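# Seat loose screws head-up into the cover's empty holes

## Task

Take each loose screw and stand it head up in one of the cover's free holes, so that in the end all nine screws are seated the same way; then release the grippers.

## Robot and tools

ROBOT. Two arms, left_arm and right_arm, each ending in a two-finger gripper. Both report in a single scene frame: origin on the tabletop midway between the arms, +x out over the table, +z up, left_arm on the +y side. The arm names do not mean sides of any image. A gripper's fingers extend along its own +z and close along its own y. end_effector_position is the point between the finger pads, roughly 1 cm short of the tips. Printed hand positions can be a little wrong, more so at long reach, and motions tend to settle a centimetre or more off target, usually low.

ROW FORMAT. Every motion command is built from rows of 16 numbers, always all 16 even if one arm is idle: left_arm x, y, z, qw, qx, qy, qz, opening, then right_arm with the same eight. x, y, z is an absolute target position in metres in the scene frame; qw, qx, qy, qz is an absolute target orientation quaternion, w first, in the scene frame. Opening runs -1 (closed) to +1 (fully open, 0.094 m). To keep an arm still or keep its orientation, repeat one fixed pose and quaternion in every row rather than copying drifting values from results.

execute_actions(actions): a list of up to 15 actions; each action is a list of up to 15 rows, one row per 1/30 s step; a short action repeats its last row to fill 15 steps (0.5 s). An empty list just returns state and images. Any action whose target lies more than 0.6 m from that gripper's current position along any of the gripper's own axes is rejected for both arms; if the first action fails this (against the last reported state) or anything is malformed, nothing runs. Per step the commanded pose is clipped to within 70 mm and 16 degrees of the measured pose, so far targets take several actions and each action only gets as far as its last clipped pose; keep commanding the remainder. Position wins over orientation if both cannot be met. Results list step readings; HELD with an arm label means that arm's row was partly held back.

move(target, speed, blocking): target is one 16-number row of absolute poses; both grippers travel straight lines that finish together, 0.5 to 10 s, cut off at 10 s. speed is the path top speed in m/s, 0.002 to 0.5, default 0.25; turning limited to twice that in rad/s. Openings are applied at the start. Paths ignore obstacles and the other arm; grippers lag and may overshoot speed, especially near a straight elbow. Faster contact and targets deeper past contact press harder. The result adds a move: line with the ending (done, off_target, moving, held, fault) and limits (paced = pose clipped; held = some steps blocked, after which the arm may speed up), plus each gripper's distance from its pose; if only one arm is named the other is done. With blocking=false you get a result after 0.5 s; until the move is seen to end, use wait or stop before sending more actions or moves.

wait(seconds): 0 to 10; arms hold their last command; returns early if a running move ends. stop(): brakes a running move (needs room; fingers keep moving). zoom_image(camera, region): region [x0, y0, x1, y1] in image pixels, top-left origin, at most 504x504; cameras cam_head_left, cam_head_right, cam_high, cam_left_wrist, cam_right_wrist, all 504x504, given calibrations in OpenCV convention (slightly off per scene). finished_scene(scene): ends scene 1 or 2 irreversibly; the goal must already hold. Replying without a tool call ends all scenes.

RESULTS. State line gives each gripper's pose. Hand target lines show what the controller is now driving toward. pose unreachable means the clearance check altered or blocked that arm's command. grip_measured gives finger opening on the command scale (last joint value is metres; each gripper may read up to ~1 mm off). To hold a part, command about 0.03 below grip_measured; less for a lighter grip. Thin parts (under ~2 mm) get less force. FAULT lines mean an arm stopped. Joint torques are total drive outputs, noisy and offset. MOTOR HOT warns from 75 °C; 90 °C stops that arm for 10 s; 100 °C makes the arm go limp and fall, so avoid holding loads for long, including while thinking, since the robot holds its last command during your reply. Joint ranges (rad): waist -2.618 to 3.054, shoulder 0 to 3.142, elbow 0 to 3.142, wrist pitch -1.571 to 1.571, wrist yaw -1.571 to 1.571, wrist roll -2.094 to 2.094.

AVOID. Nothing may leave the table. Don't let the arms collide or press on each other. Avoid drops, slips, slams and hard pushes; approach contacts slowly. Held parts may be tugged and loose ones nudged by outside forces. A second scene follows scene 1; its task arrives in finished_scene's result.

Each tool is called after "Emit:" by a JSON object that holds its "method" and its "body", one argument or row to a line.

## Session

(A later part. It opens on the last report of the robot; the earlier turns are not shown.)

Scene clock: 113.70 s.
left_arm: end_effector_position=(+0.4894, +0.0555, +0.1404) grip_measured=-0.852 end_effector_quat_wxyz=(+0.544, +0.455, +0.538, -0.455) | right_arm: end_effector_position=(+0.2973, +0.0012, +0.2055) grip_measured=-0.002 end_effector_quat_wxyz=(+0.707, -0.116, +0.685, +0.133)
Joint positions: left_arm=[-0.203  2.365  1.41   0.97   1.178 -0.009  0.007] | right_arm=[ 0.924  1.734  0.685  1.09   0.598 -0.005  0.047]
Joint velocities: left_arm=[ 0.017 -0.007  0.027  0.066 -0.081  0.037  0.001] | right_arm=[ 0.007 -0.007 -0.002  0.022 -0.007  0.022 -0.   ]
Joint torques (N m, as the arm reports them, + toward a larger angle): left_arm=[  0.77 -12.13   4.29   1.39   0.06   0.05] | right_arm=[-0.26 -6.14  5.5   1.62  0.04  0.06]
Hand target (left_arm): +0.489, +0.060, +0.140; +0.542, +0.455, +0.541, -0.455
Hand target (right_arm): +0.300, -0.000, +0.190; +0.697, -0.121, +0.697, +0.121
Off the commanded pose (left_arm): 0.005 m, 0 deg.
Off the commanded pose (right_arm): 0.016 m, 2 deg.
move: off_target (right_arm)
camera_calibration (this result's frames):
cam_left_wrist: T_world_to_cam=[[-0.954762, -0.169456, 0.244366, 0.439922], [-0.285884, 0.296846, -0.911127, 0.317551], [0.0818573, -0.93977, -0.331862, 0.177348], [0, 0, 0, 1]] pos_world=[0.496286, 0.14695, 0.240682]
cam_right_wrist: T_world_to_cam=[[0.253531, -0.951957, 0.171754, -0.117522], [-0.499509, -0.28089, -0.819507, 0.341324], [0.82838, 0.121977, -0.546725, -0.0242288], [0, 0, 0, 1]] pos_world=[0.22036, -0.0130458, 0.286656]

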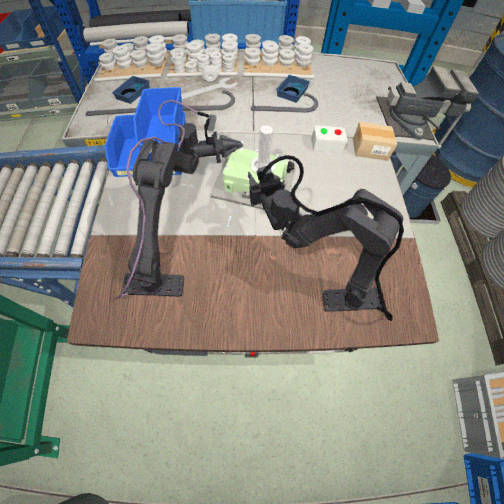

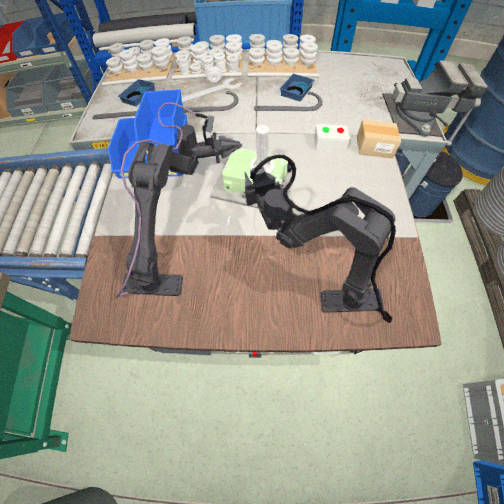

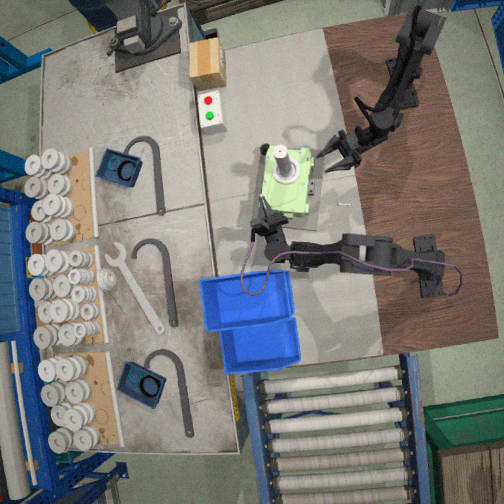

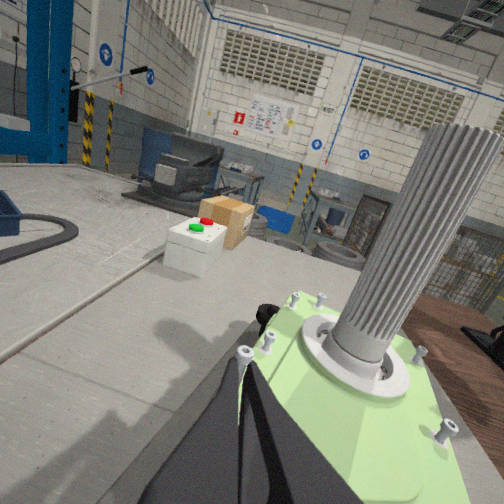

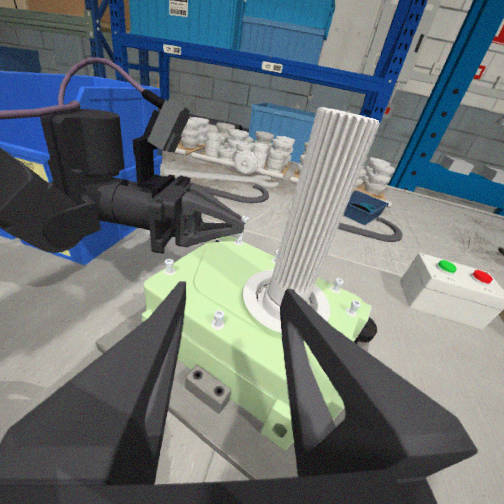

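In the hole. Open more.

Emit:
{"method": "move", "body": {
  "target": [0.489,0.060,0.140,0.542,0.455,0.542,-0.455,-0.5,0.30,0.0,0.19,0.69,-0.12,0.69,0.12,0],
  "speed": 0.02
}}

Emit:
{"method": "zoom_image", "body": {
  "camera": "cam_right_wrist",
  "region": [180,190,280,270]
}}

Scene clock: 115.00 s.
left_arm: end_effector_position=(+0.4894, +0.0555, +0.1404) grip_measured=-0.502 end_effector_quat_wxyz=(+0.544, +0.455, +0.538, -0.455) | right_arm: end_effector_position=(+0.2973, +0.0012, +0.2055) grip_measured=-0.002 end_effector_quat_wxyz=(+0.707, -0.116, +0.685, +0.133)
Joint positions: left_arm=[-0.203  2.365  1.41   0.97   1.178 -0.009  0.023] | right_arm=[ 0.924  1.734  0.685  1.09   0.598 -0.005  0.047]
Joint velocities: left_arm=[-0.012 -0.002  0.017 -0.095 -0.022 -0.066  0.001] | right_arm=[-0.002 -0.002 -0.007  0.037  0.066 -0.066 -0.   ]
Joint torques (N m, as the arm reports them, + toward a larger angle): left_arm=[  0.76 -12.13   4.27   1.38   0.06   0.05] | right_arm=[-0.27 -6.11  5.5   1.63  0.04  0.06]
Hand target (left_arm): +0.489, +0.060, +0.140; +0.542, +0.455, +0.541, -0.455
Hand target (right_arm): +0.300, -0.000, +0.190; +0.697, -0.121, +0.697, +0.121
Off the commanded pose (left_arm): 0.005 m, 0 deg.
Off the commanded pose (right_arm): 0.016 m, 2 deg.
move: off_target (right_arm)
camera_calibration (this result's frames):
cam_left_wrist: T_world_to_cam=[[-0.954762, -0.169456, 0.244366, 0.439922], [-0.285884, 0.296846, -0.911127, 0.317551], [0.0818573, -0.93977, -0.331862, 0.177348], [0, 0, 0, 1]] pos_world=[0.496286, 0.14695, 0.240682]
cam_right_wrist: T_world_to_cam=[[0.253531, -0.951957, 0.171754, -0.117522], [-0.499509, -0.28089, -0.819507, 0.341324], [0.82838, 0.121977, -0.546725, -0.0242288], [0, 0, 0, 1]] pos_world=[0.22036, -0.0130458, 0.286656]

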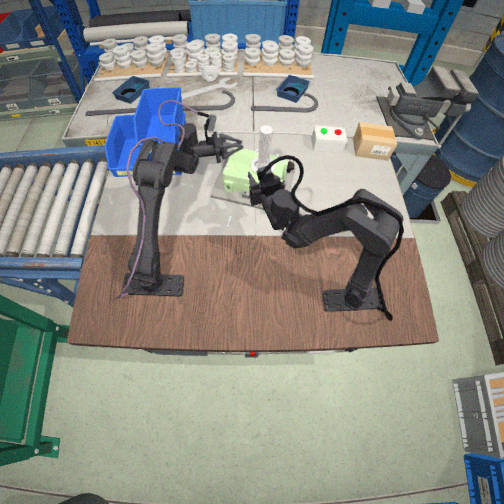

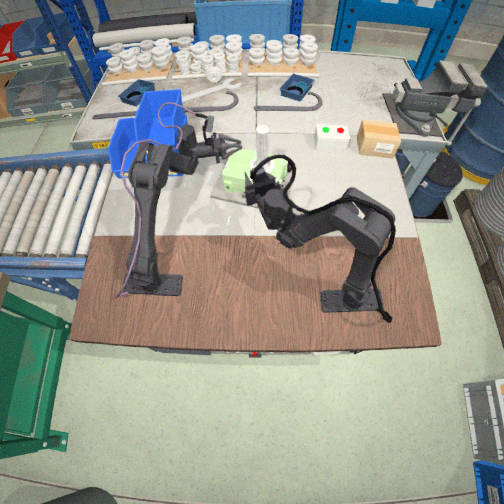

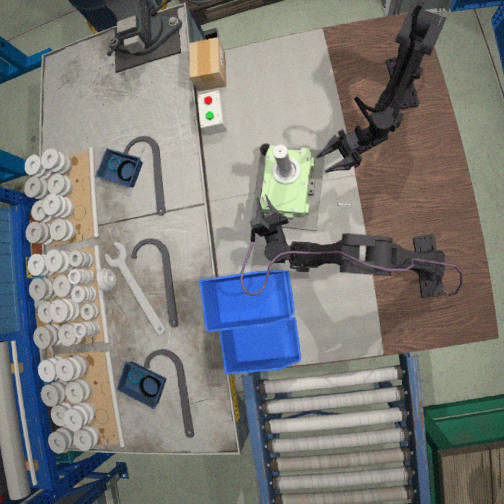

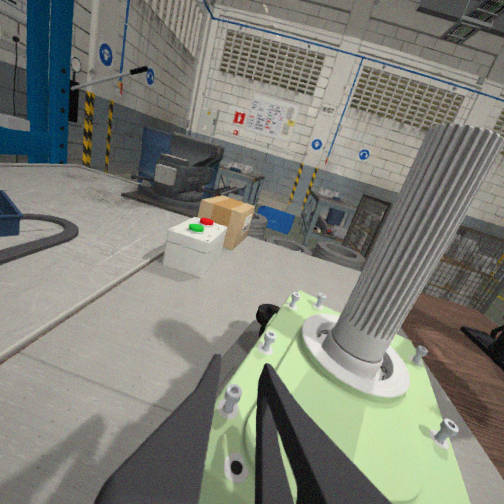

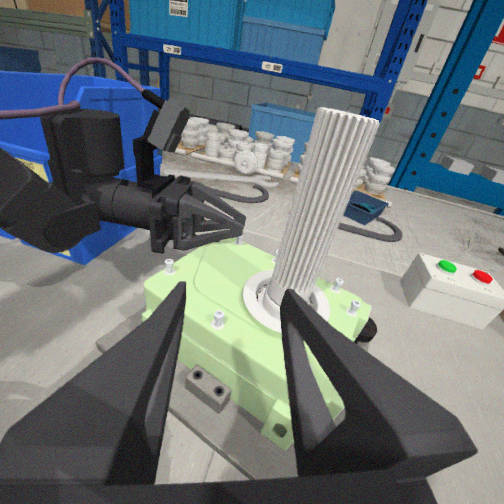

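Region (180, 190, 280, 270) of cam_right_wrist's 504x504 image, scaled by 5.040, with more detail than that image has; it fills the top 403 rows of this view, and the rest is white.

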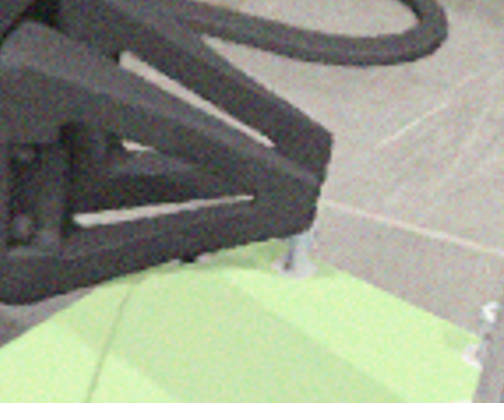

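Emit:
{"method": "move", "body": {
  "target": [0.47,0.13,0.2,0.542,0.455,0.542,-0.455,-0.5,0.25,-0.12,0.22,0.69,-0.12,0.69,0.12,0]
}}

Emit:
{"method": "move", "body": {
  "target": [0.245,0.09,0.12,0,0,1,0,-0.5,0.25,-0.12,0.22,0.69,-0.12,0.69,0.12,0]
}}

Scene clock: 116.50 s.
left_arm: end_effector_position=(+0.4747, +0.1277, +0.1968) grip_measured=-0.502 end_effector_quat_wxyz=(+0.545, +0.453, +0.542, -0.453) | right_arm: end_effector_position=(+0.2499, -0.1154, +0.2169) grip_measured=-0.002 end_effector_quat_wxyz=(+0.696, -0.124, +0.697, +0.119)
Joint positions: left_arm=[-0.052  2.152  1.305  0.861  1.319 -0.01   0.023] | right_arm=[ 0.774  1.128  0.302  0.822  0.456 -0.005  0.047]
Joint velocities: left_arm=[-0.007  0.017 -0.012 -0.037 -0.081  0.022 -0.001] | right_arm=[-0.002 -0.002  0.002 -0.007  0.037 -0.022 -0.001]
Joint torques (N m, as the arm reports them, + toward a larger angle): left_arm=[  0.31 -11.82   4.16   1.26   0.13   0.05] | right_arm=[-0.58 -4.9   6.52  1.59 -0.06  0.04]
Hand target (left_arm): +0.470, +0.130, +0.199; +0.542, +0.455, +0.542, -0.455
Hand target (right_arm): +0.249, -0.119, +0.220; +0.697, -0.121, +0.697, +0.121
Off the commanded pose (left_arm): 0.006 m, 0 deg.
Off the commanded pose (right_arm): 0.006 m, 0 deg.
move: done
camera_calibration (this result's frames):
cam_left_wrist: T_world_to_cam=[[-0.952456, -0.179419, 0.246244, 0.424218], [-0.290955, 0.295821, -0.909855, 0.345609], [0.0904008, -0.938243, -0.333959, 0.26133], [0, 0, 0, 1]] pos_world=[0.480982, 0.219065, 0.297266]
cam_right_wrist: T_world_to_cam=[[0.251149, -0.947273, 0.198993, -0.223311], [-0.522891, -0.305779, -0.795666, 0.292114], [0.814561, 0.0957792, -0.572117, 0.041412], [0, 0, 0, 1]] pos_world=[0.175095, -0.12618, 0.300555]

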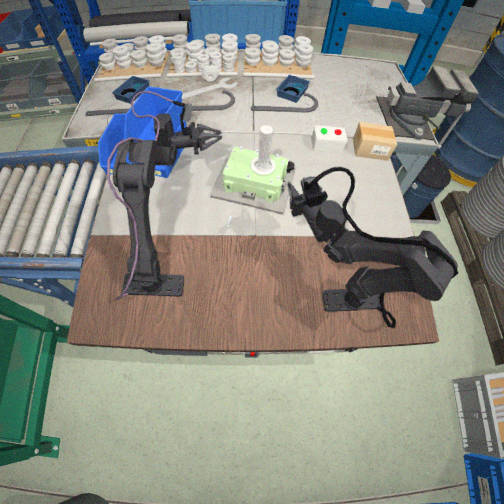

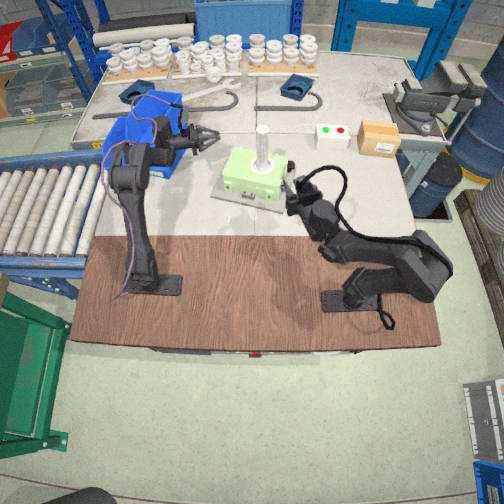

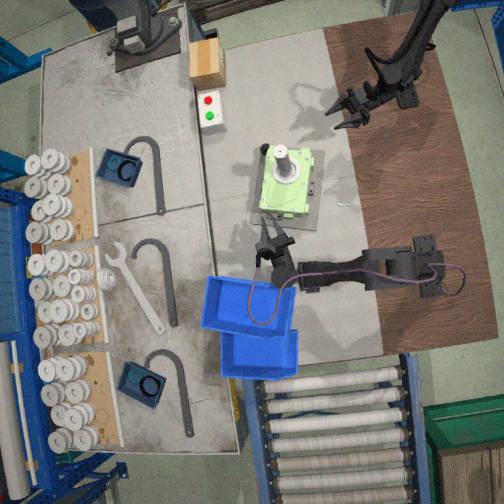

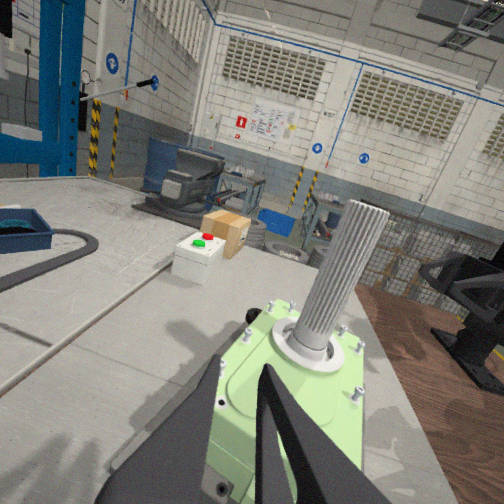

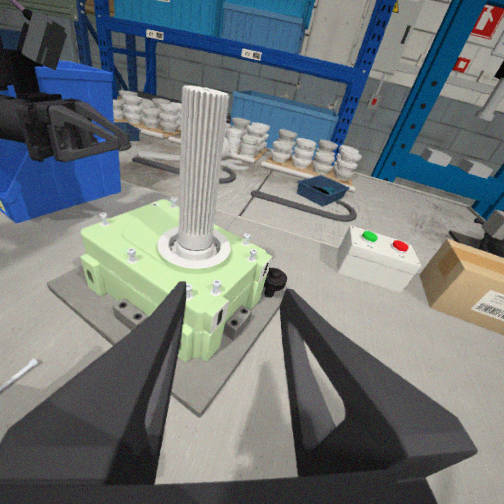

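Scene clock: 121.07 s.
left_arm: end_effector_position=(+0.2432, +0.0952, +0.1146) grip_measured=-0.502 end_effector_quat_wxyz=(-0.006, +0.006, +1.000, -0.003) | right_arm: end_effector_position=(+0.2507, -0.1161, +0.2165) grip_measured=-0.002 end_effector_quat_wxyz=(+0.695, -0.125, +0.698, +0.119)
Joint positions: left_arm=[-0.755  1.834  1.553 -1.293  0.012 -0.762  0.023] | right_arm=[ 0.768  1.128  0.302  0.82   0.449 -0.005  0.047]
Joint velocities: left_arm=[ 0.027  0.012  0.017 -0.051  0.007  0.037 -0.   ] | right_arm=[-0.002 -0.007 -0.002 -0.037 -0.022 -0.051 -0.001]
Joint torques (N m, as the arm reports them, + toward a larger angle): left_arm=[-0.86 -7.32  7.34  0.09 -0.18 -0.11] | right_arm=[-0.57 -4.86  6.6   1.61 -0.06  0.05]
Hand target (left_arm): +0.245, +0.092, +0.119; +0.001, +0.004, +1.000, +0.001
Hand target (right_arm): +0.250, -0.120, +0.220; +0.697, -0.121, +0.696, +0.121
Off the commanded pose (left_arm): 0.008 m, 1 deg.
Off the commanded pose (right_arm): 0.005 m, 1 deg.
move: done
camera_calibration (this result's frames):
cam_left_wrist: T_world_to_cam=[[0.237832, -0.971303, -0.00253636, 0.0324809], [-0.906589, -0.222921, 0.358333, 0.26683], [-0.348616, -0.0829236, -0.93359, 0.318372], [0, 0, 0, 1]] pos_world=[0.345169, 0.117431, 0.201698]
cam_right_wrist: T_world_to_cam=[[0.252141, -0.946812, 0.199928, -0.224447], [-0.523732, -0.307248, -0.794546, 0.291761], [0.813713, 0.0956294, -0.573346, 0.0410517], [0, 0, 0, 1]] pos_world=[0.175993, -0.126792, 0.300228]

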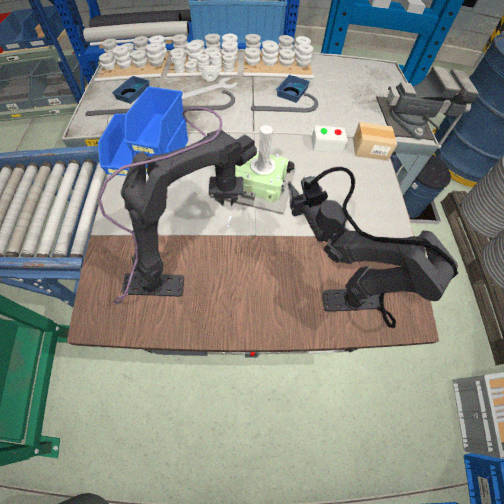

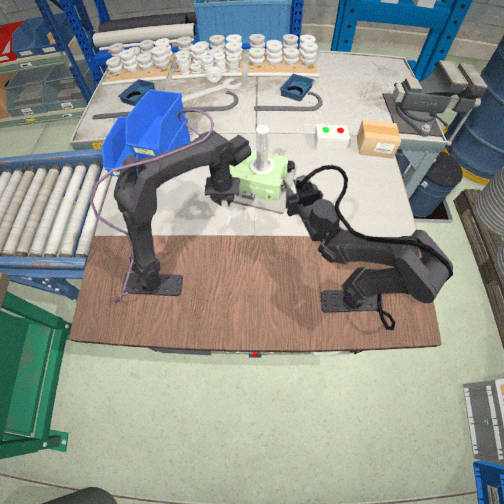

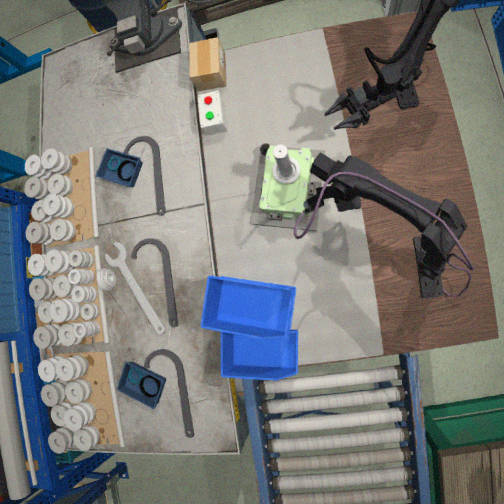

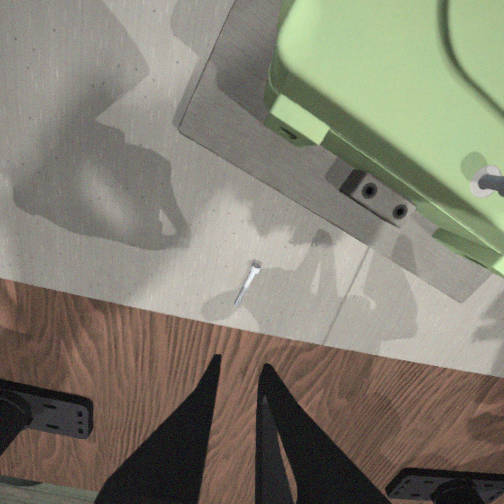

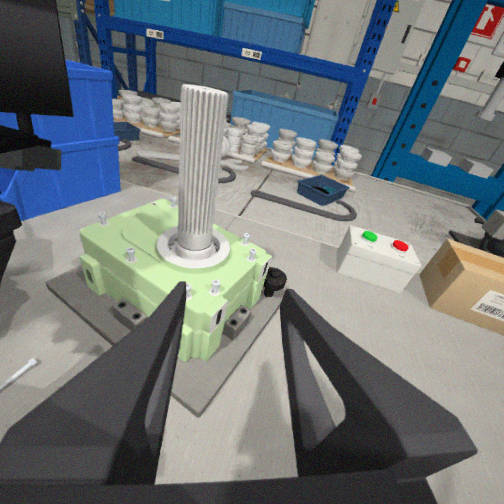

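Emit:
{"method": "move", "body": {
  "target": [0.248,0.094,0.005,0,0.104,0.995,0,-0.5,0.25,-0.12,0.22,0.69,-0.12,0.69,0.12,0],
  "speed": 0.1
}}

Emit:
{"method": "move", "body": {
  "target": [0.248,0.094,0.005,0,0.104,0.995,0,-1,0.25,-0.12,0.22,0.69,-0.12,0.69,0.12,0]
}}

Emit:
{"method": "move", "body": {
  "target": [0.30,0.12,0.2,0,0.104,0.995,0,-1,0.25,-0.12,0.22,0.69,-0.12,0.69,0.12,0]
}}

Emit:
{"method": "move", "body": {
  "target": [0.485,0.09,0.17,0.542,0.455,0.542,-0.455,-1,0.25,-0.12,0.22,0.69,-0.12,0.69,0.12,0]
}}

Emit:
{"method": "move", "body": {
  "target": [0.485,0.088,0.143,0.542,0.455,0.542,-0.455,-1,0.30,0.0,0.19,0.69,-0.12,0.69,0.12,0],
  "speed": 0.1
}}

Emit:
{"method": "zoom_image", "body": {
  "camera": "cam_right_wrist",
  "region": [170,190,270,270]
}}

Scene clock: 122.77 s.
left_arm: end_effector_position=(+0.2383, +0.1012, +0.0202) grip_measured=-0.502 end_effector_quat_wxyz=(-0.016, +0.084, +0.996, +0.009) | right_arm: end_effector_position=(+0.2507, -0.1161, +0.2165) grip_measured=-0.002 end_effector_quat_wxyz=(+0.695, -0.125, +0.698, +0.119)
Joint positions: left_arm=[-0.756  1.914  1.271 -0.964  0.006 -0.605  0.023] | right_arm=[ 0.768  1.128  0.302  0.82   0.449 -0.005  0.047]
Joint velocities: left_arm=[-0.002  0.017 -0.017  0.007 -0.051  0.081 -0.001] | right_arm=[ 0.002 -0.007  0.012 -0.007 -0.022 -0.022 -0.001]
Joint torques (N m, as the arm reports them, + toward a larger angle): left_arm=[ 0.06 -5.86  3.58  1.04 -0.08  0.3 ] | right_arm=[-0.56 -4.85  6.63  1.6  -0.05  0.04]
Hand target (left_arm): +0.247, +0.095, +0.006; -0.001, +0.104, +0.995, +0.001
Hand target (right_arm): +0.250, -0.120, +0.220; +0.697, -0.121, +0.696, +0.121
Off the commanded pose (left_arm): 0.019 m, 3 deg.
Off the commanded pose (right_arm): 0.005 m, 1 deg.
move: off_target (left_arm)
camera_calibration (this result's frames):
cam_left_wrist: T_world_to_cam=[[0.0817434, -0.996254, -0.0282145, 0.0795375], [-0.924048, -0.0863652, 0.372394, 0.287679], [-0.373436, -0.00436924, -0.927646, 0.226884], [0, 0, 0, 1]] pos_world=[0.344054, 0.105076, 0.105583]
cam_right_wrist: T_world_to_cam=[[0.252141, -0.946812, 0.199928, -0.224447], [-0.523732, -0.307248, -0.794546, 0.291761], [0.813713, 0.0956294, -0.573346, 0.0410517], [0, 0, 0, 1]] pos_world=[0.175993, -0.126792, 0.300228]

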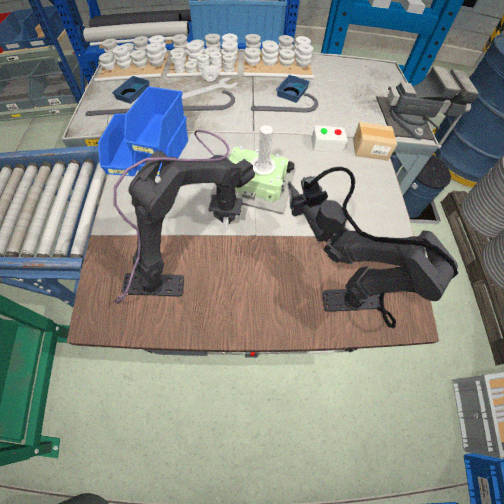

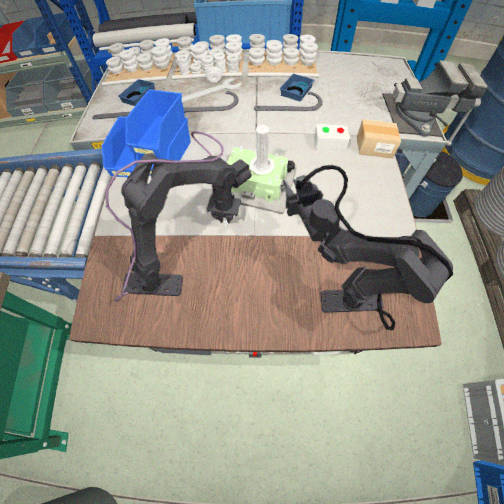

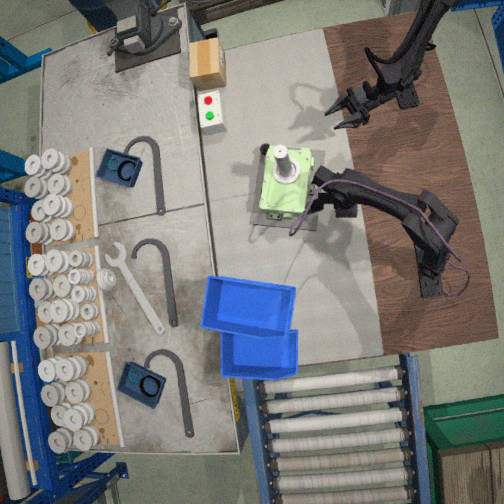

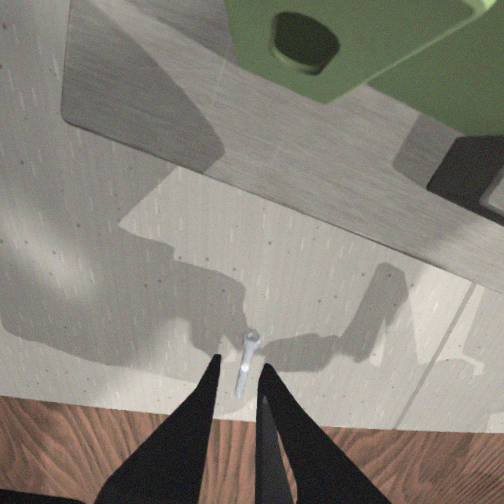

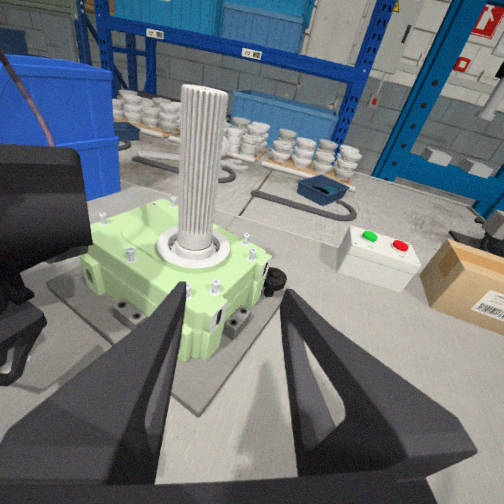

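Scene clock: 123.47 s.
left_arm: end_effector_position=(+0.2393, +0.1001, +0.0228) grip_measured=-0.984 end_effector_quat_wxyz=(-0.012, +0.095, +0.995, +0.005) | right_arm: end_effector_position=(+0.2507, -0.1161, +0.2165) grip_measured=-0.002 end_effector_quat_wxyz=(+0.695, -0.125, +0.698, +0.119)
Joint positions: left_arm=[-0.756  1.906  1.272 -0.962  0.007 -0.584  0.001] | right_arm=[ 0.768  1.128  0.302  0.82   0.449 -0.005  0.047]
Joint velocities: left_arm=[-0.022  0.017  0.012 -0.051 -0.022  0.022  0.   ] | right_arm=[ 0.002  0.007 -0.007 -0.051  0.007  0.022  0.   ]
Joint torques (N m, as the arm reports them, + toward a larger angle): left_arm=[ 0.1  -5.4   3.4   1.06 -0.09  0.13] | right_arm=[-0.57 -4.82  6.62  1.6  -0.05  0.05]
Hand target (left_arm): +0.247, +0.095, +0.006; -0.000, +0.104, +0.995, +0.001
Hand target (right_arm): +0.250, -0.120, +0.220; +0.697, -0.121, +0.696, +0.121
Off the commanded pose (left_arm): 0.021 m, 2 deg.
Off the commanded pose (right_arm): 0.005 m, 1 deg.
move: off_target (left_arm)
camera_calibration (this result's frames):
cam_left_wrist: T_world_to_cam=[[0.0610098, -0.997947, -0.0194798, 0.0833344], [-0.92802, -0.0638987, 0.367009, 0.286349], [-0.3675, -0.00431351, -0.930013, 0.228226], [0, 0, 0, 1]] pos_world=[0.344526, 0.102445, 0.108784]
cam_right_wrist: T_world_to_cam=[[0.252141, -0.946812, 0.199928, -0.224447], [-0.523732, -0.307248, -0.794546, 0.291761], [0.813713, 0.0956294, -0.573346, 0.0410517], [0, 0, 0, 1]] pos_world=[0.175993, -0.126792, 0.300228]

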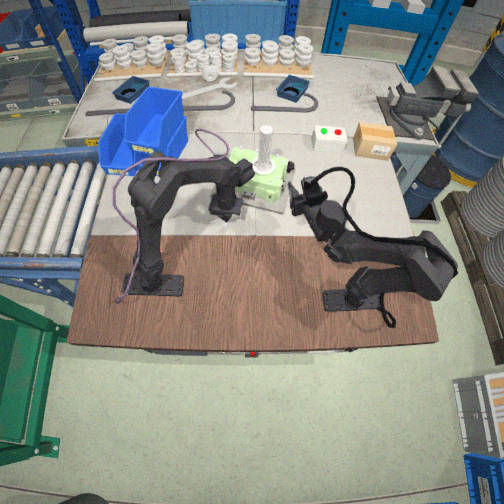

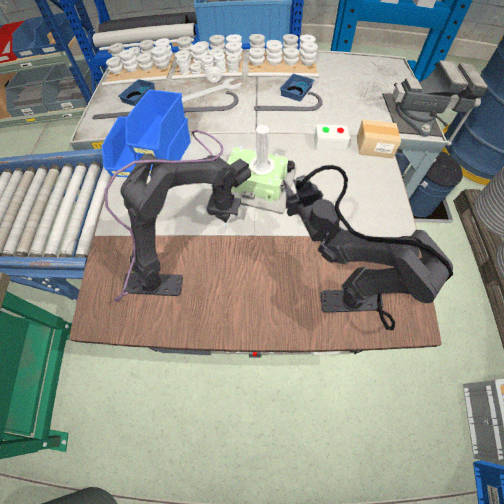

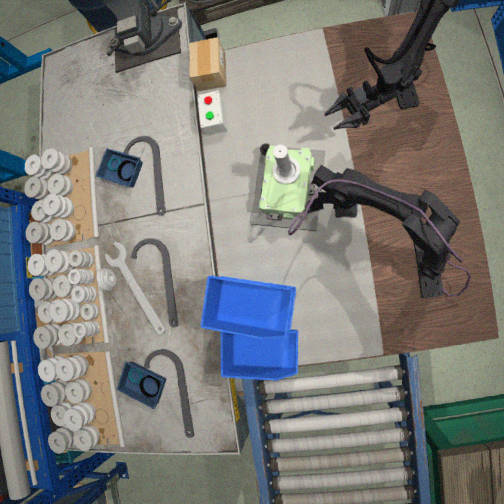

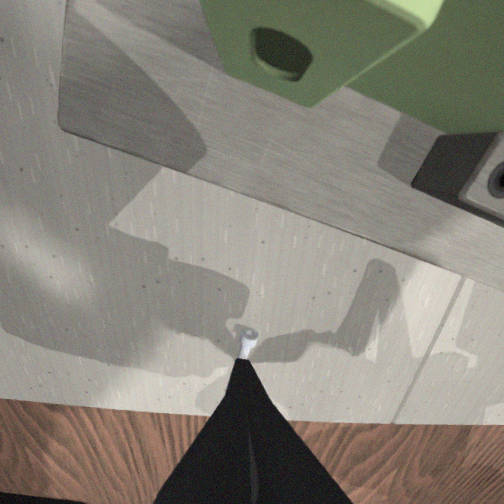

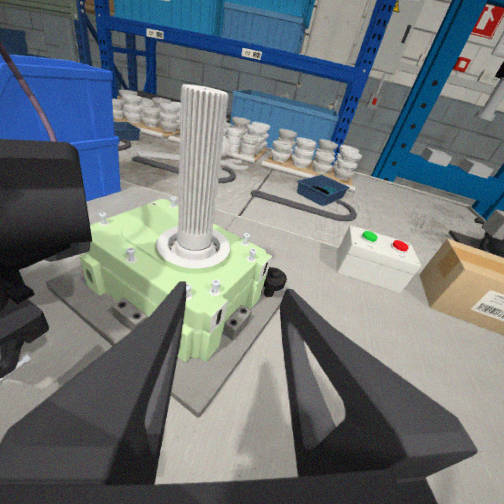

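Scene clock: 124.87 s.
left_arm: end_effector_position=(+0.2969, +0.1170, +0.1958) grip_measured=-0.984 end_effector_quat_wxyz=(+0.032, +0.101, +0.994, -0.023) | right_arm: end_effector_position=(+0.2507, -0.1161, +0.2165) grip_measured=-0.002 end_effector_quat_wxyz=(+0.695, -0.125, +0.698, +0.119)
Joint positions: left_arm=[-0.612  1.904  1.967 -1.555  0.007 -0.429  0.001] | right_arm=[ 0.768  1.128  0.302  0.82   0.449 -0.005  0.047]
Joint velocities: left_arm=[-0.012  0.007 -0.007 -0.066  0.037  0.051 -0.   ] | right_arm=[-0.012 -0.017 -0.002  0.007 -0.007  0.007 -0.001]
Joint torques (N m, as the arm reports them, + toward a larger angle): left_arm=[ 0.66 -8.07  6.62  0.3  -0.09  0.08] | right_arm=[-0.58 -4.85  6.62  1.6  -0.04  0.04]
Hand target (left_arm): +0.300, +0.120, +0.200; +0.036, +0.103, +0.994, -0.021
Hand target (right_arm): +0.250, -0.120, +0.220; +0.697, -0.121, +0.696, +0.121
Off the commanded pose (left_arm): 0.006 m, 5 deg.
Off the commanded pose (right_arm): 0.005 m, 1 deg.
joint sent to its limit (left arm) — the command would take joint 4 (wrist pitch) past its lower limit, so that joint was sent only as far as its limit.
move: off_target (left_arm)
camera_calibration (this result's frames):
cam_left_wrist: T_world_to_cam=[[0.0481883, -0.997606, 0.0496002, 0.0902737], [-0.955724, -0.0316193, 0.292561, 0.296382], [-0.290293, -0.0615021, -0.954959, 0.399014], [0, 0, 0, 1]] pos_world=[0.39474, 0.123969, 0.289855]
cam_right_wrist: T_world_to_cam=[[0.252141, -0.946812, 0.199928, -0.224447], [-0.523732, -0.307248, -0.794546, 0.291761], [0.813713, 0.0956294, -0.573346, 0.0410517], [0, 0, 0, 1]] pos_world=[0.175993, -0.126792, 0.300228]

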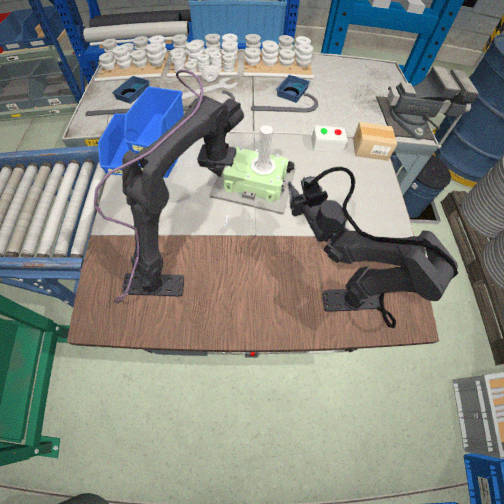

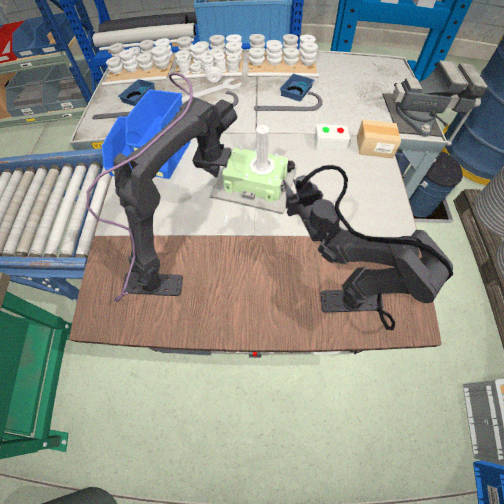

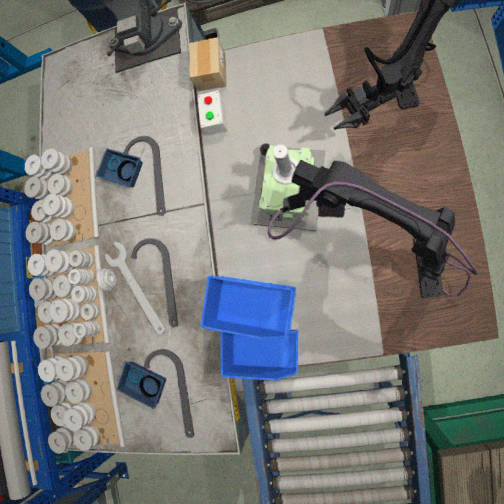

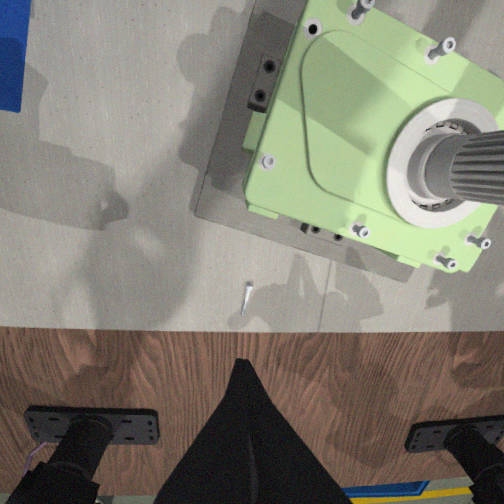

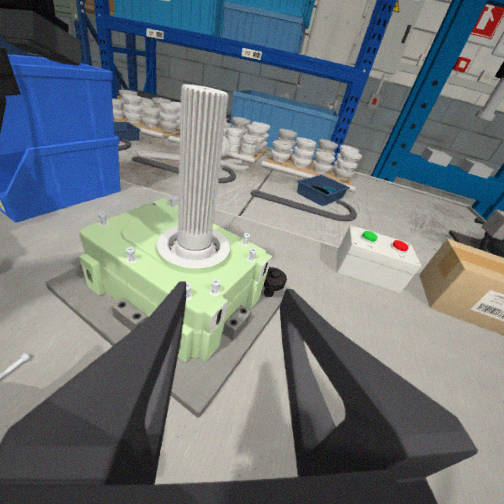

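Scene clock: 129.30 s.
left_arm: end_effector_position=(+0.4805, +0.0850, +0.1659) grip_measured=-0.984 end_effector_quat_wxyz=(+0.538, +0.450, +0.550, -0.454) | right_arm: end_effector_position=(+0.2507, -0.1160, +0.2165) grip_measured=-0.002 end_effector_quat_wxyz=(+0.695, -0.125, +0.698, +0.119)
Joint positions: left_arm=[-0.146  2.241  1.334  0.879  1.221  0.011  0.001] | right_arm=[ 0.768  1.128  0.302  0.82   0.448 -0.005  0.047]
Joint velocities: left_arm=[-0.007  0.002 -0.022  0.095  0.022 -0.081 -0.   ] | right_arm=[ 0.007 -0.012 -0.002  0.051 -0.066  0.007 -0.   ]
Joint torques (N m, as the arm reports them, + toward a larger angle): left_arm=[  0.77 -10.14   6.86   1.62   0.15  -0.12] | right_arm=[-0.59 -4.87  6.63  1.6  -0.05  0.04]
Hand target (left_arm): +0.485, +0.088, +0.171; +0.543, +0.452, +0.543, -0.454
Hand target (right_arm): +0.250, -0.120, +0.220; +0.697, -0.121, +0.696, +0.121
Off the commanded pose (left_arm): 0.008 m, 1 deg.
Off the commanded pose (right_arm): 0.005 m, 1 deg.
move: done
camera_calibration (this result's frames):
cam_left_wrist: T_world_to_cam=[[-0.94663, -0.185408, 0.263658, 0.424476], [-0.310334, 0.303256, -0.90096, 0.339017], [0.0870891, -0.934698, -0.34461, 0.213432], [0, 0, 0, 1]] pos_world=[0.488443, 0.175386, 0.267075]
cam_right_wrist: T_world_to_cam=[[0.252503, -0.946716, 0.199926, -0.22446], [-0.523616, -0.307447, -0.794546, 0.291717], [0.813676, 0.0959406, -0.573347, 0.04111], [0, 0, 0, 1]] pos_world=[0.175974, -0.126757, 0.300228]

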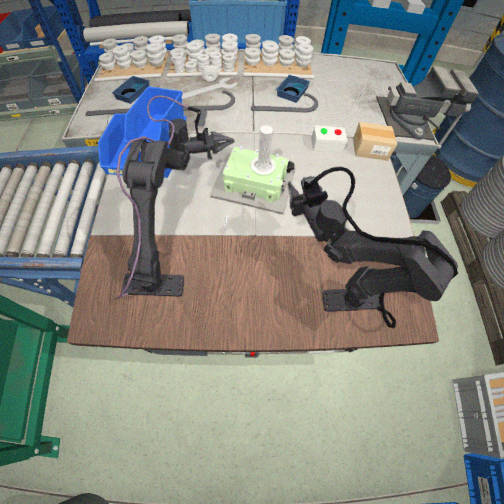

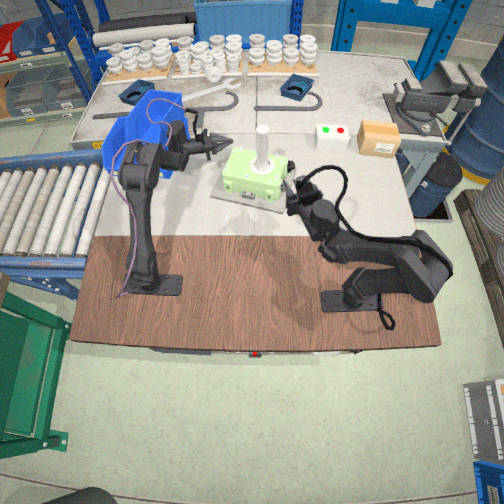

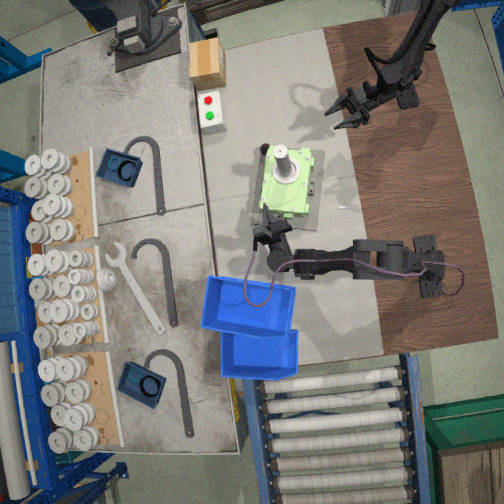

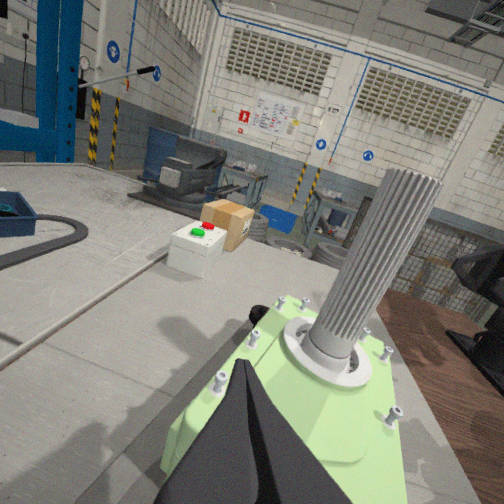

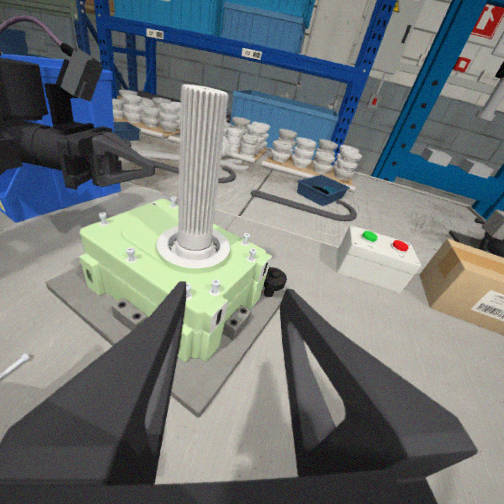

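Scene clock: 130.90 s.
left_arm: end_effector_position=(+0.4819, +0.0843, +0.1402) grip_measured=-0.984 end_effector_quat_wxyz=(+0.538, +0.452, +0.547, -0.455) | right_arm: end_effector_position=(+0.2994, -0.0062, +0.1888) grip_measured=-0.002 end_effector_quat_wxyz=(+0.695, -0.125, +0.698, +0.118)
Joint positions: left_arm=[-0.146  2.313  1.334  0.957  1.229  0.011  0.001] | right_arm=[ 0.908  1.742  0.659  1.076  0.59  -0.005  0.047]
Joint velocities: left_arm=[ 0.012  0.002  0.002 -0.066 -0.007 -0.081 -0.   ] | right_arm=[ 0.002  0.007  0.002  0.066  0.022 -0.081 -0.001]
Joint torques (N m, as the arm reports them, + toward a larger angle): left_arm=[  0.82 -10.5    6.19   1.62   0.15  -0.09] | right_arm=[ 0.49 -6.67  7.61  1.76  0.06  0.06]
Hand target (left_arm): +0.485, +0.088, +0.143; +0.541, +0.455, +0.542, -0.454
Hand target (right_arm): +0.301, -0.001, +0.190; +0.697, -0.121, +0.697, +0.121
Off the commanded pose (left_arm): 0.006 m, 1 deg.
Off the commanded pose (right_arm): 0.006 m, 1 deg.
move: done
camera_calibration (this result's frames):
cam_left_wrist: T_world_to_cam=[[-0.949286, -0.177884, 0.259255, 0.433677], [-0.303632, 0.304574, -0.902797, 0.313481], [0.081631, -0.935731, -0.343139, 0.206338], [0, 0, 0, 1]] pos_world=[0.490023, 0.174743, 0.24138]
cam_right_wrist: T_world_to_cam=[[0.251197, -0.946767, 0.201328, -0.127128], [-0.524632, -0.307968, -0.793673, 0.329068], [0.813426, 0.0937452, -0.574065, -0.0247325], [0, 0, 0, 1]] pos_world=[0.224692, -0.0166999, 0.272569]

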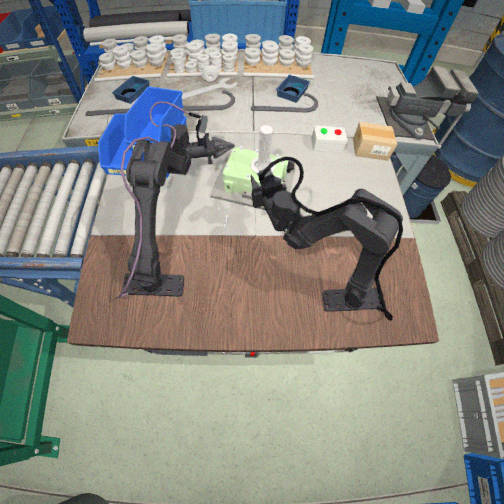

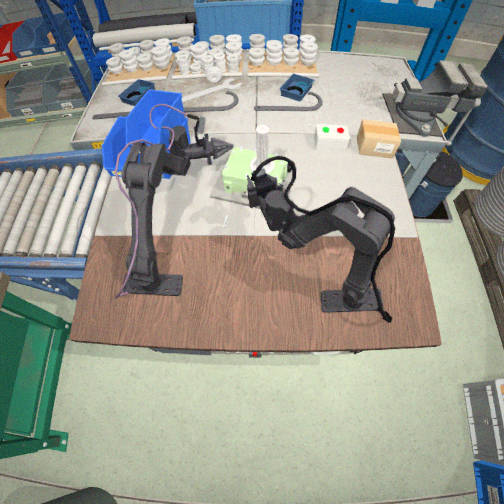

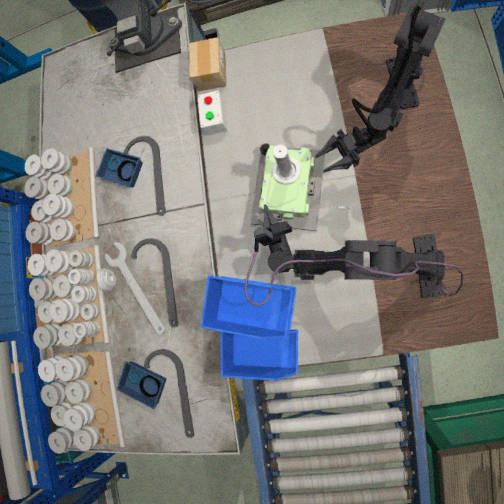

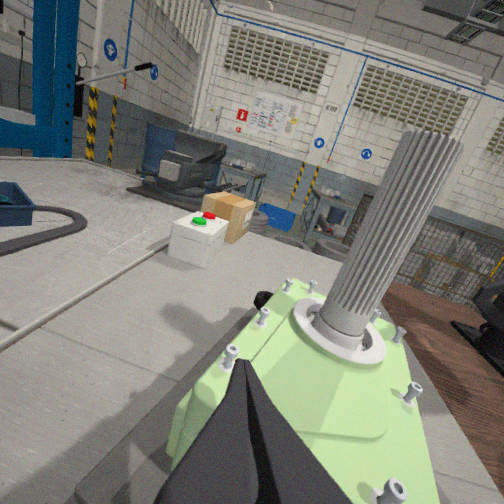

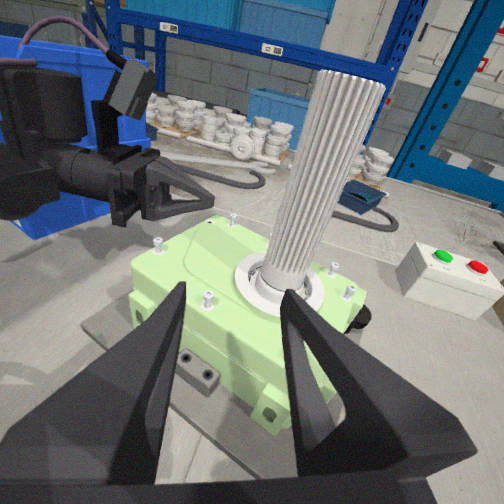

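Region (170, 190, 270, 270) of cam_right_wrist's 504x504 image, scaled by 5.040, with more detail than that image has; it fills the top 403 rows of this view, and the rest is white.

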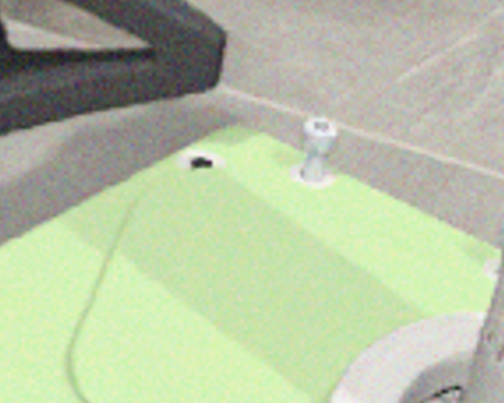

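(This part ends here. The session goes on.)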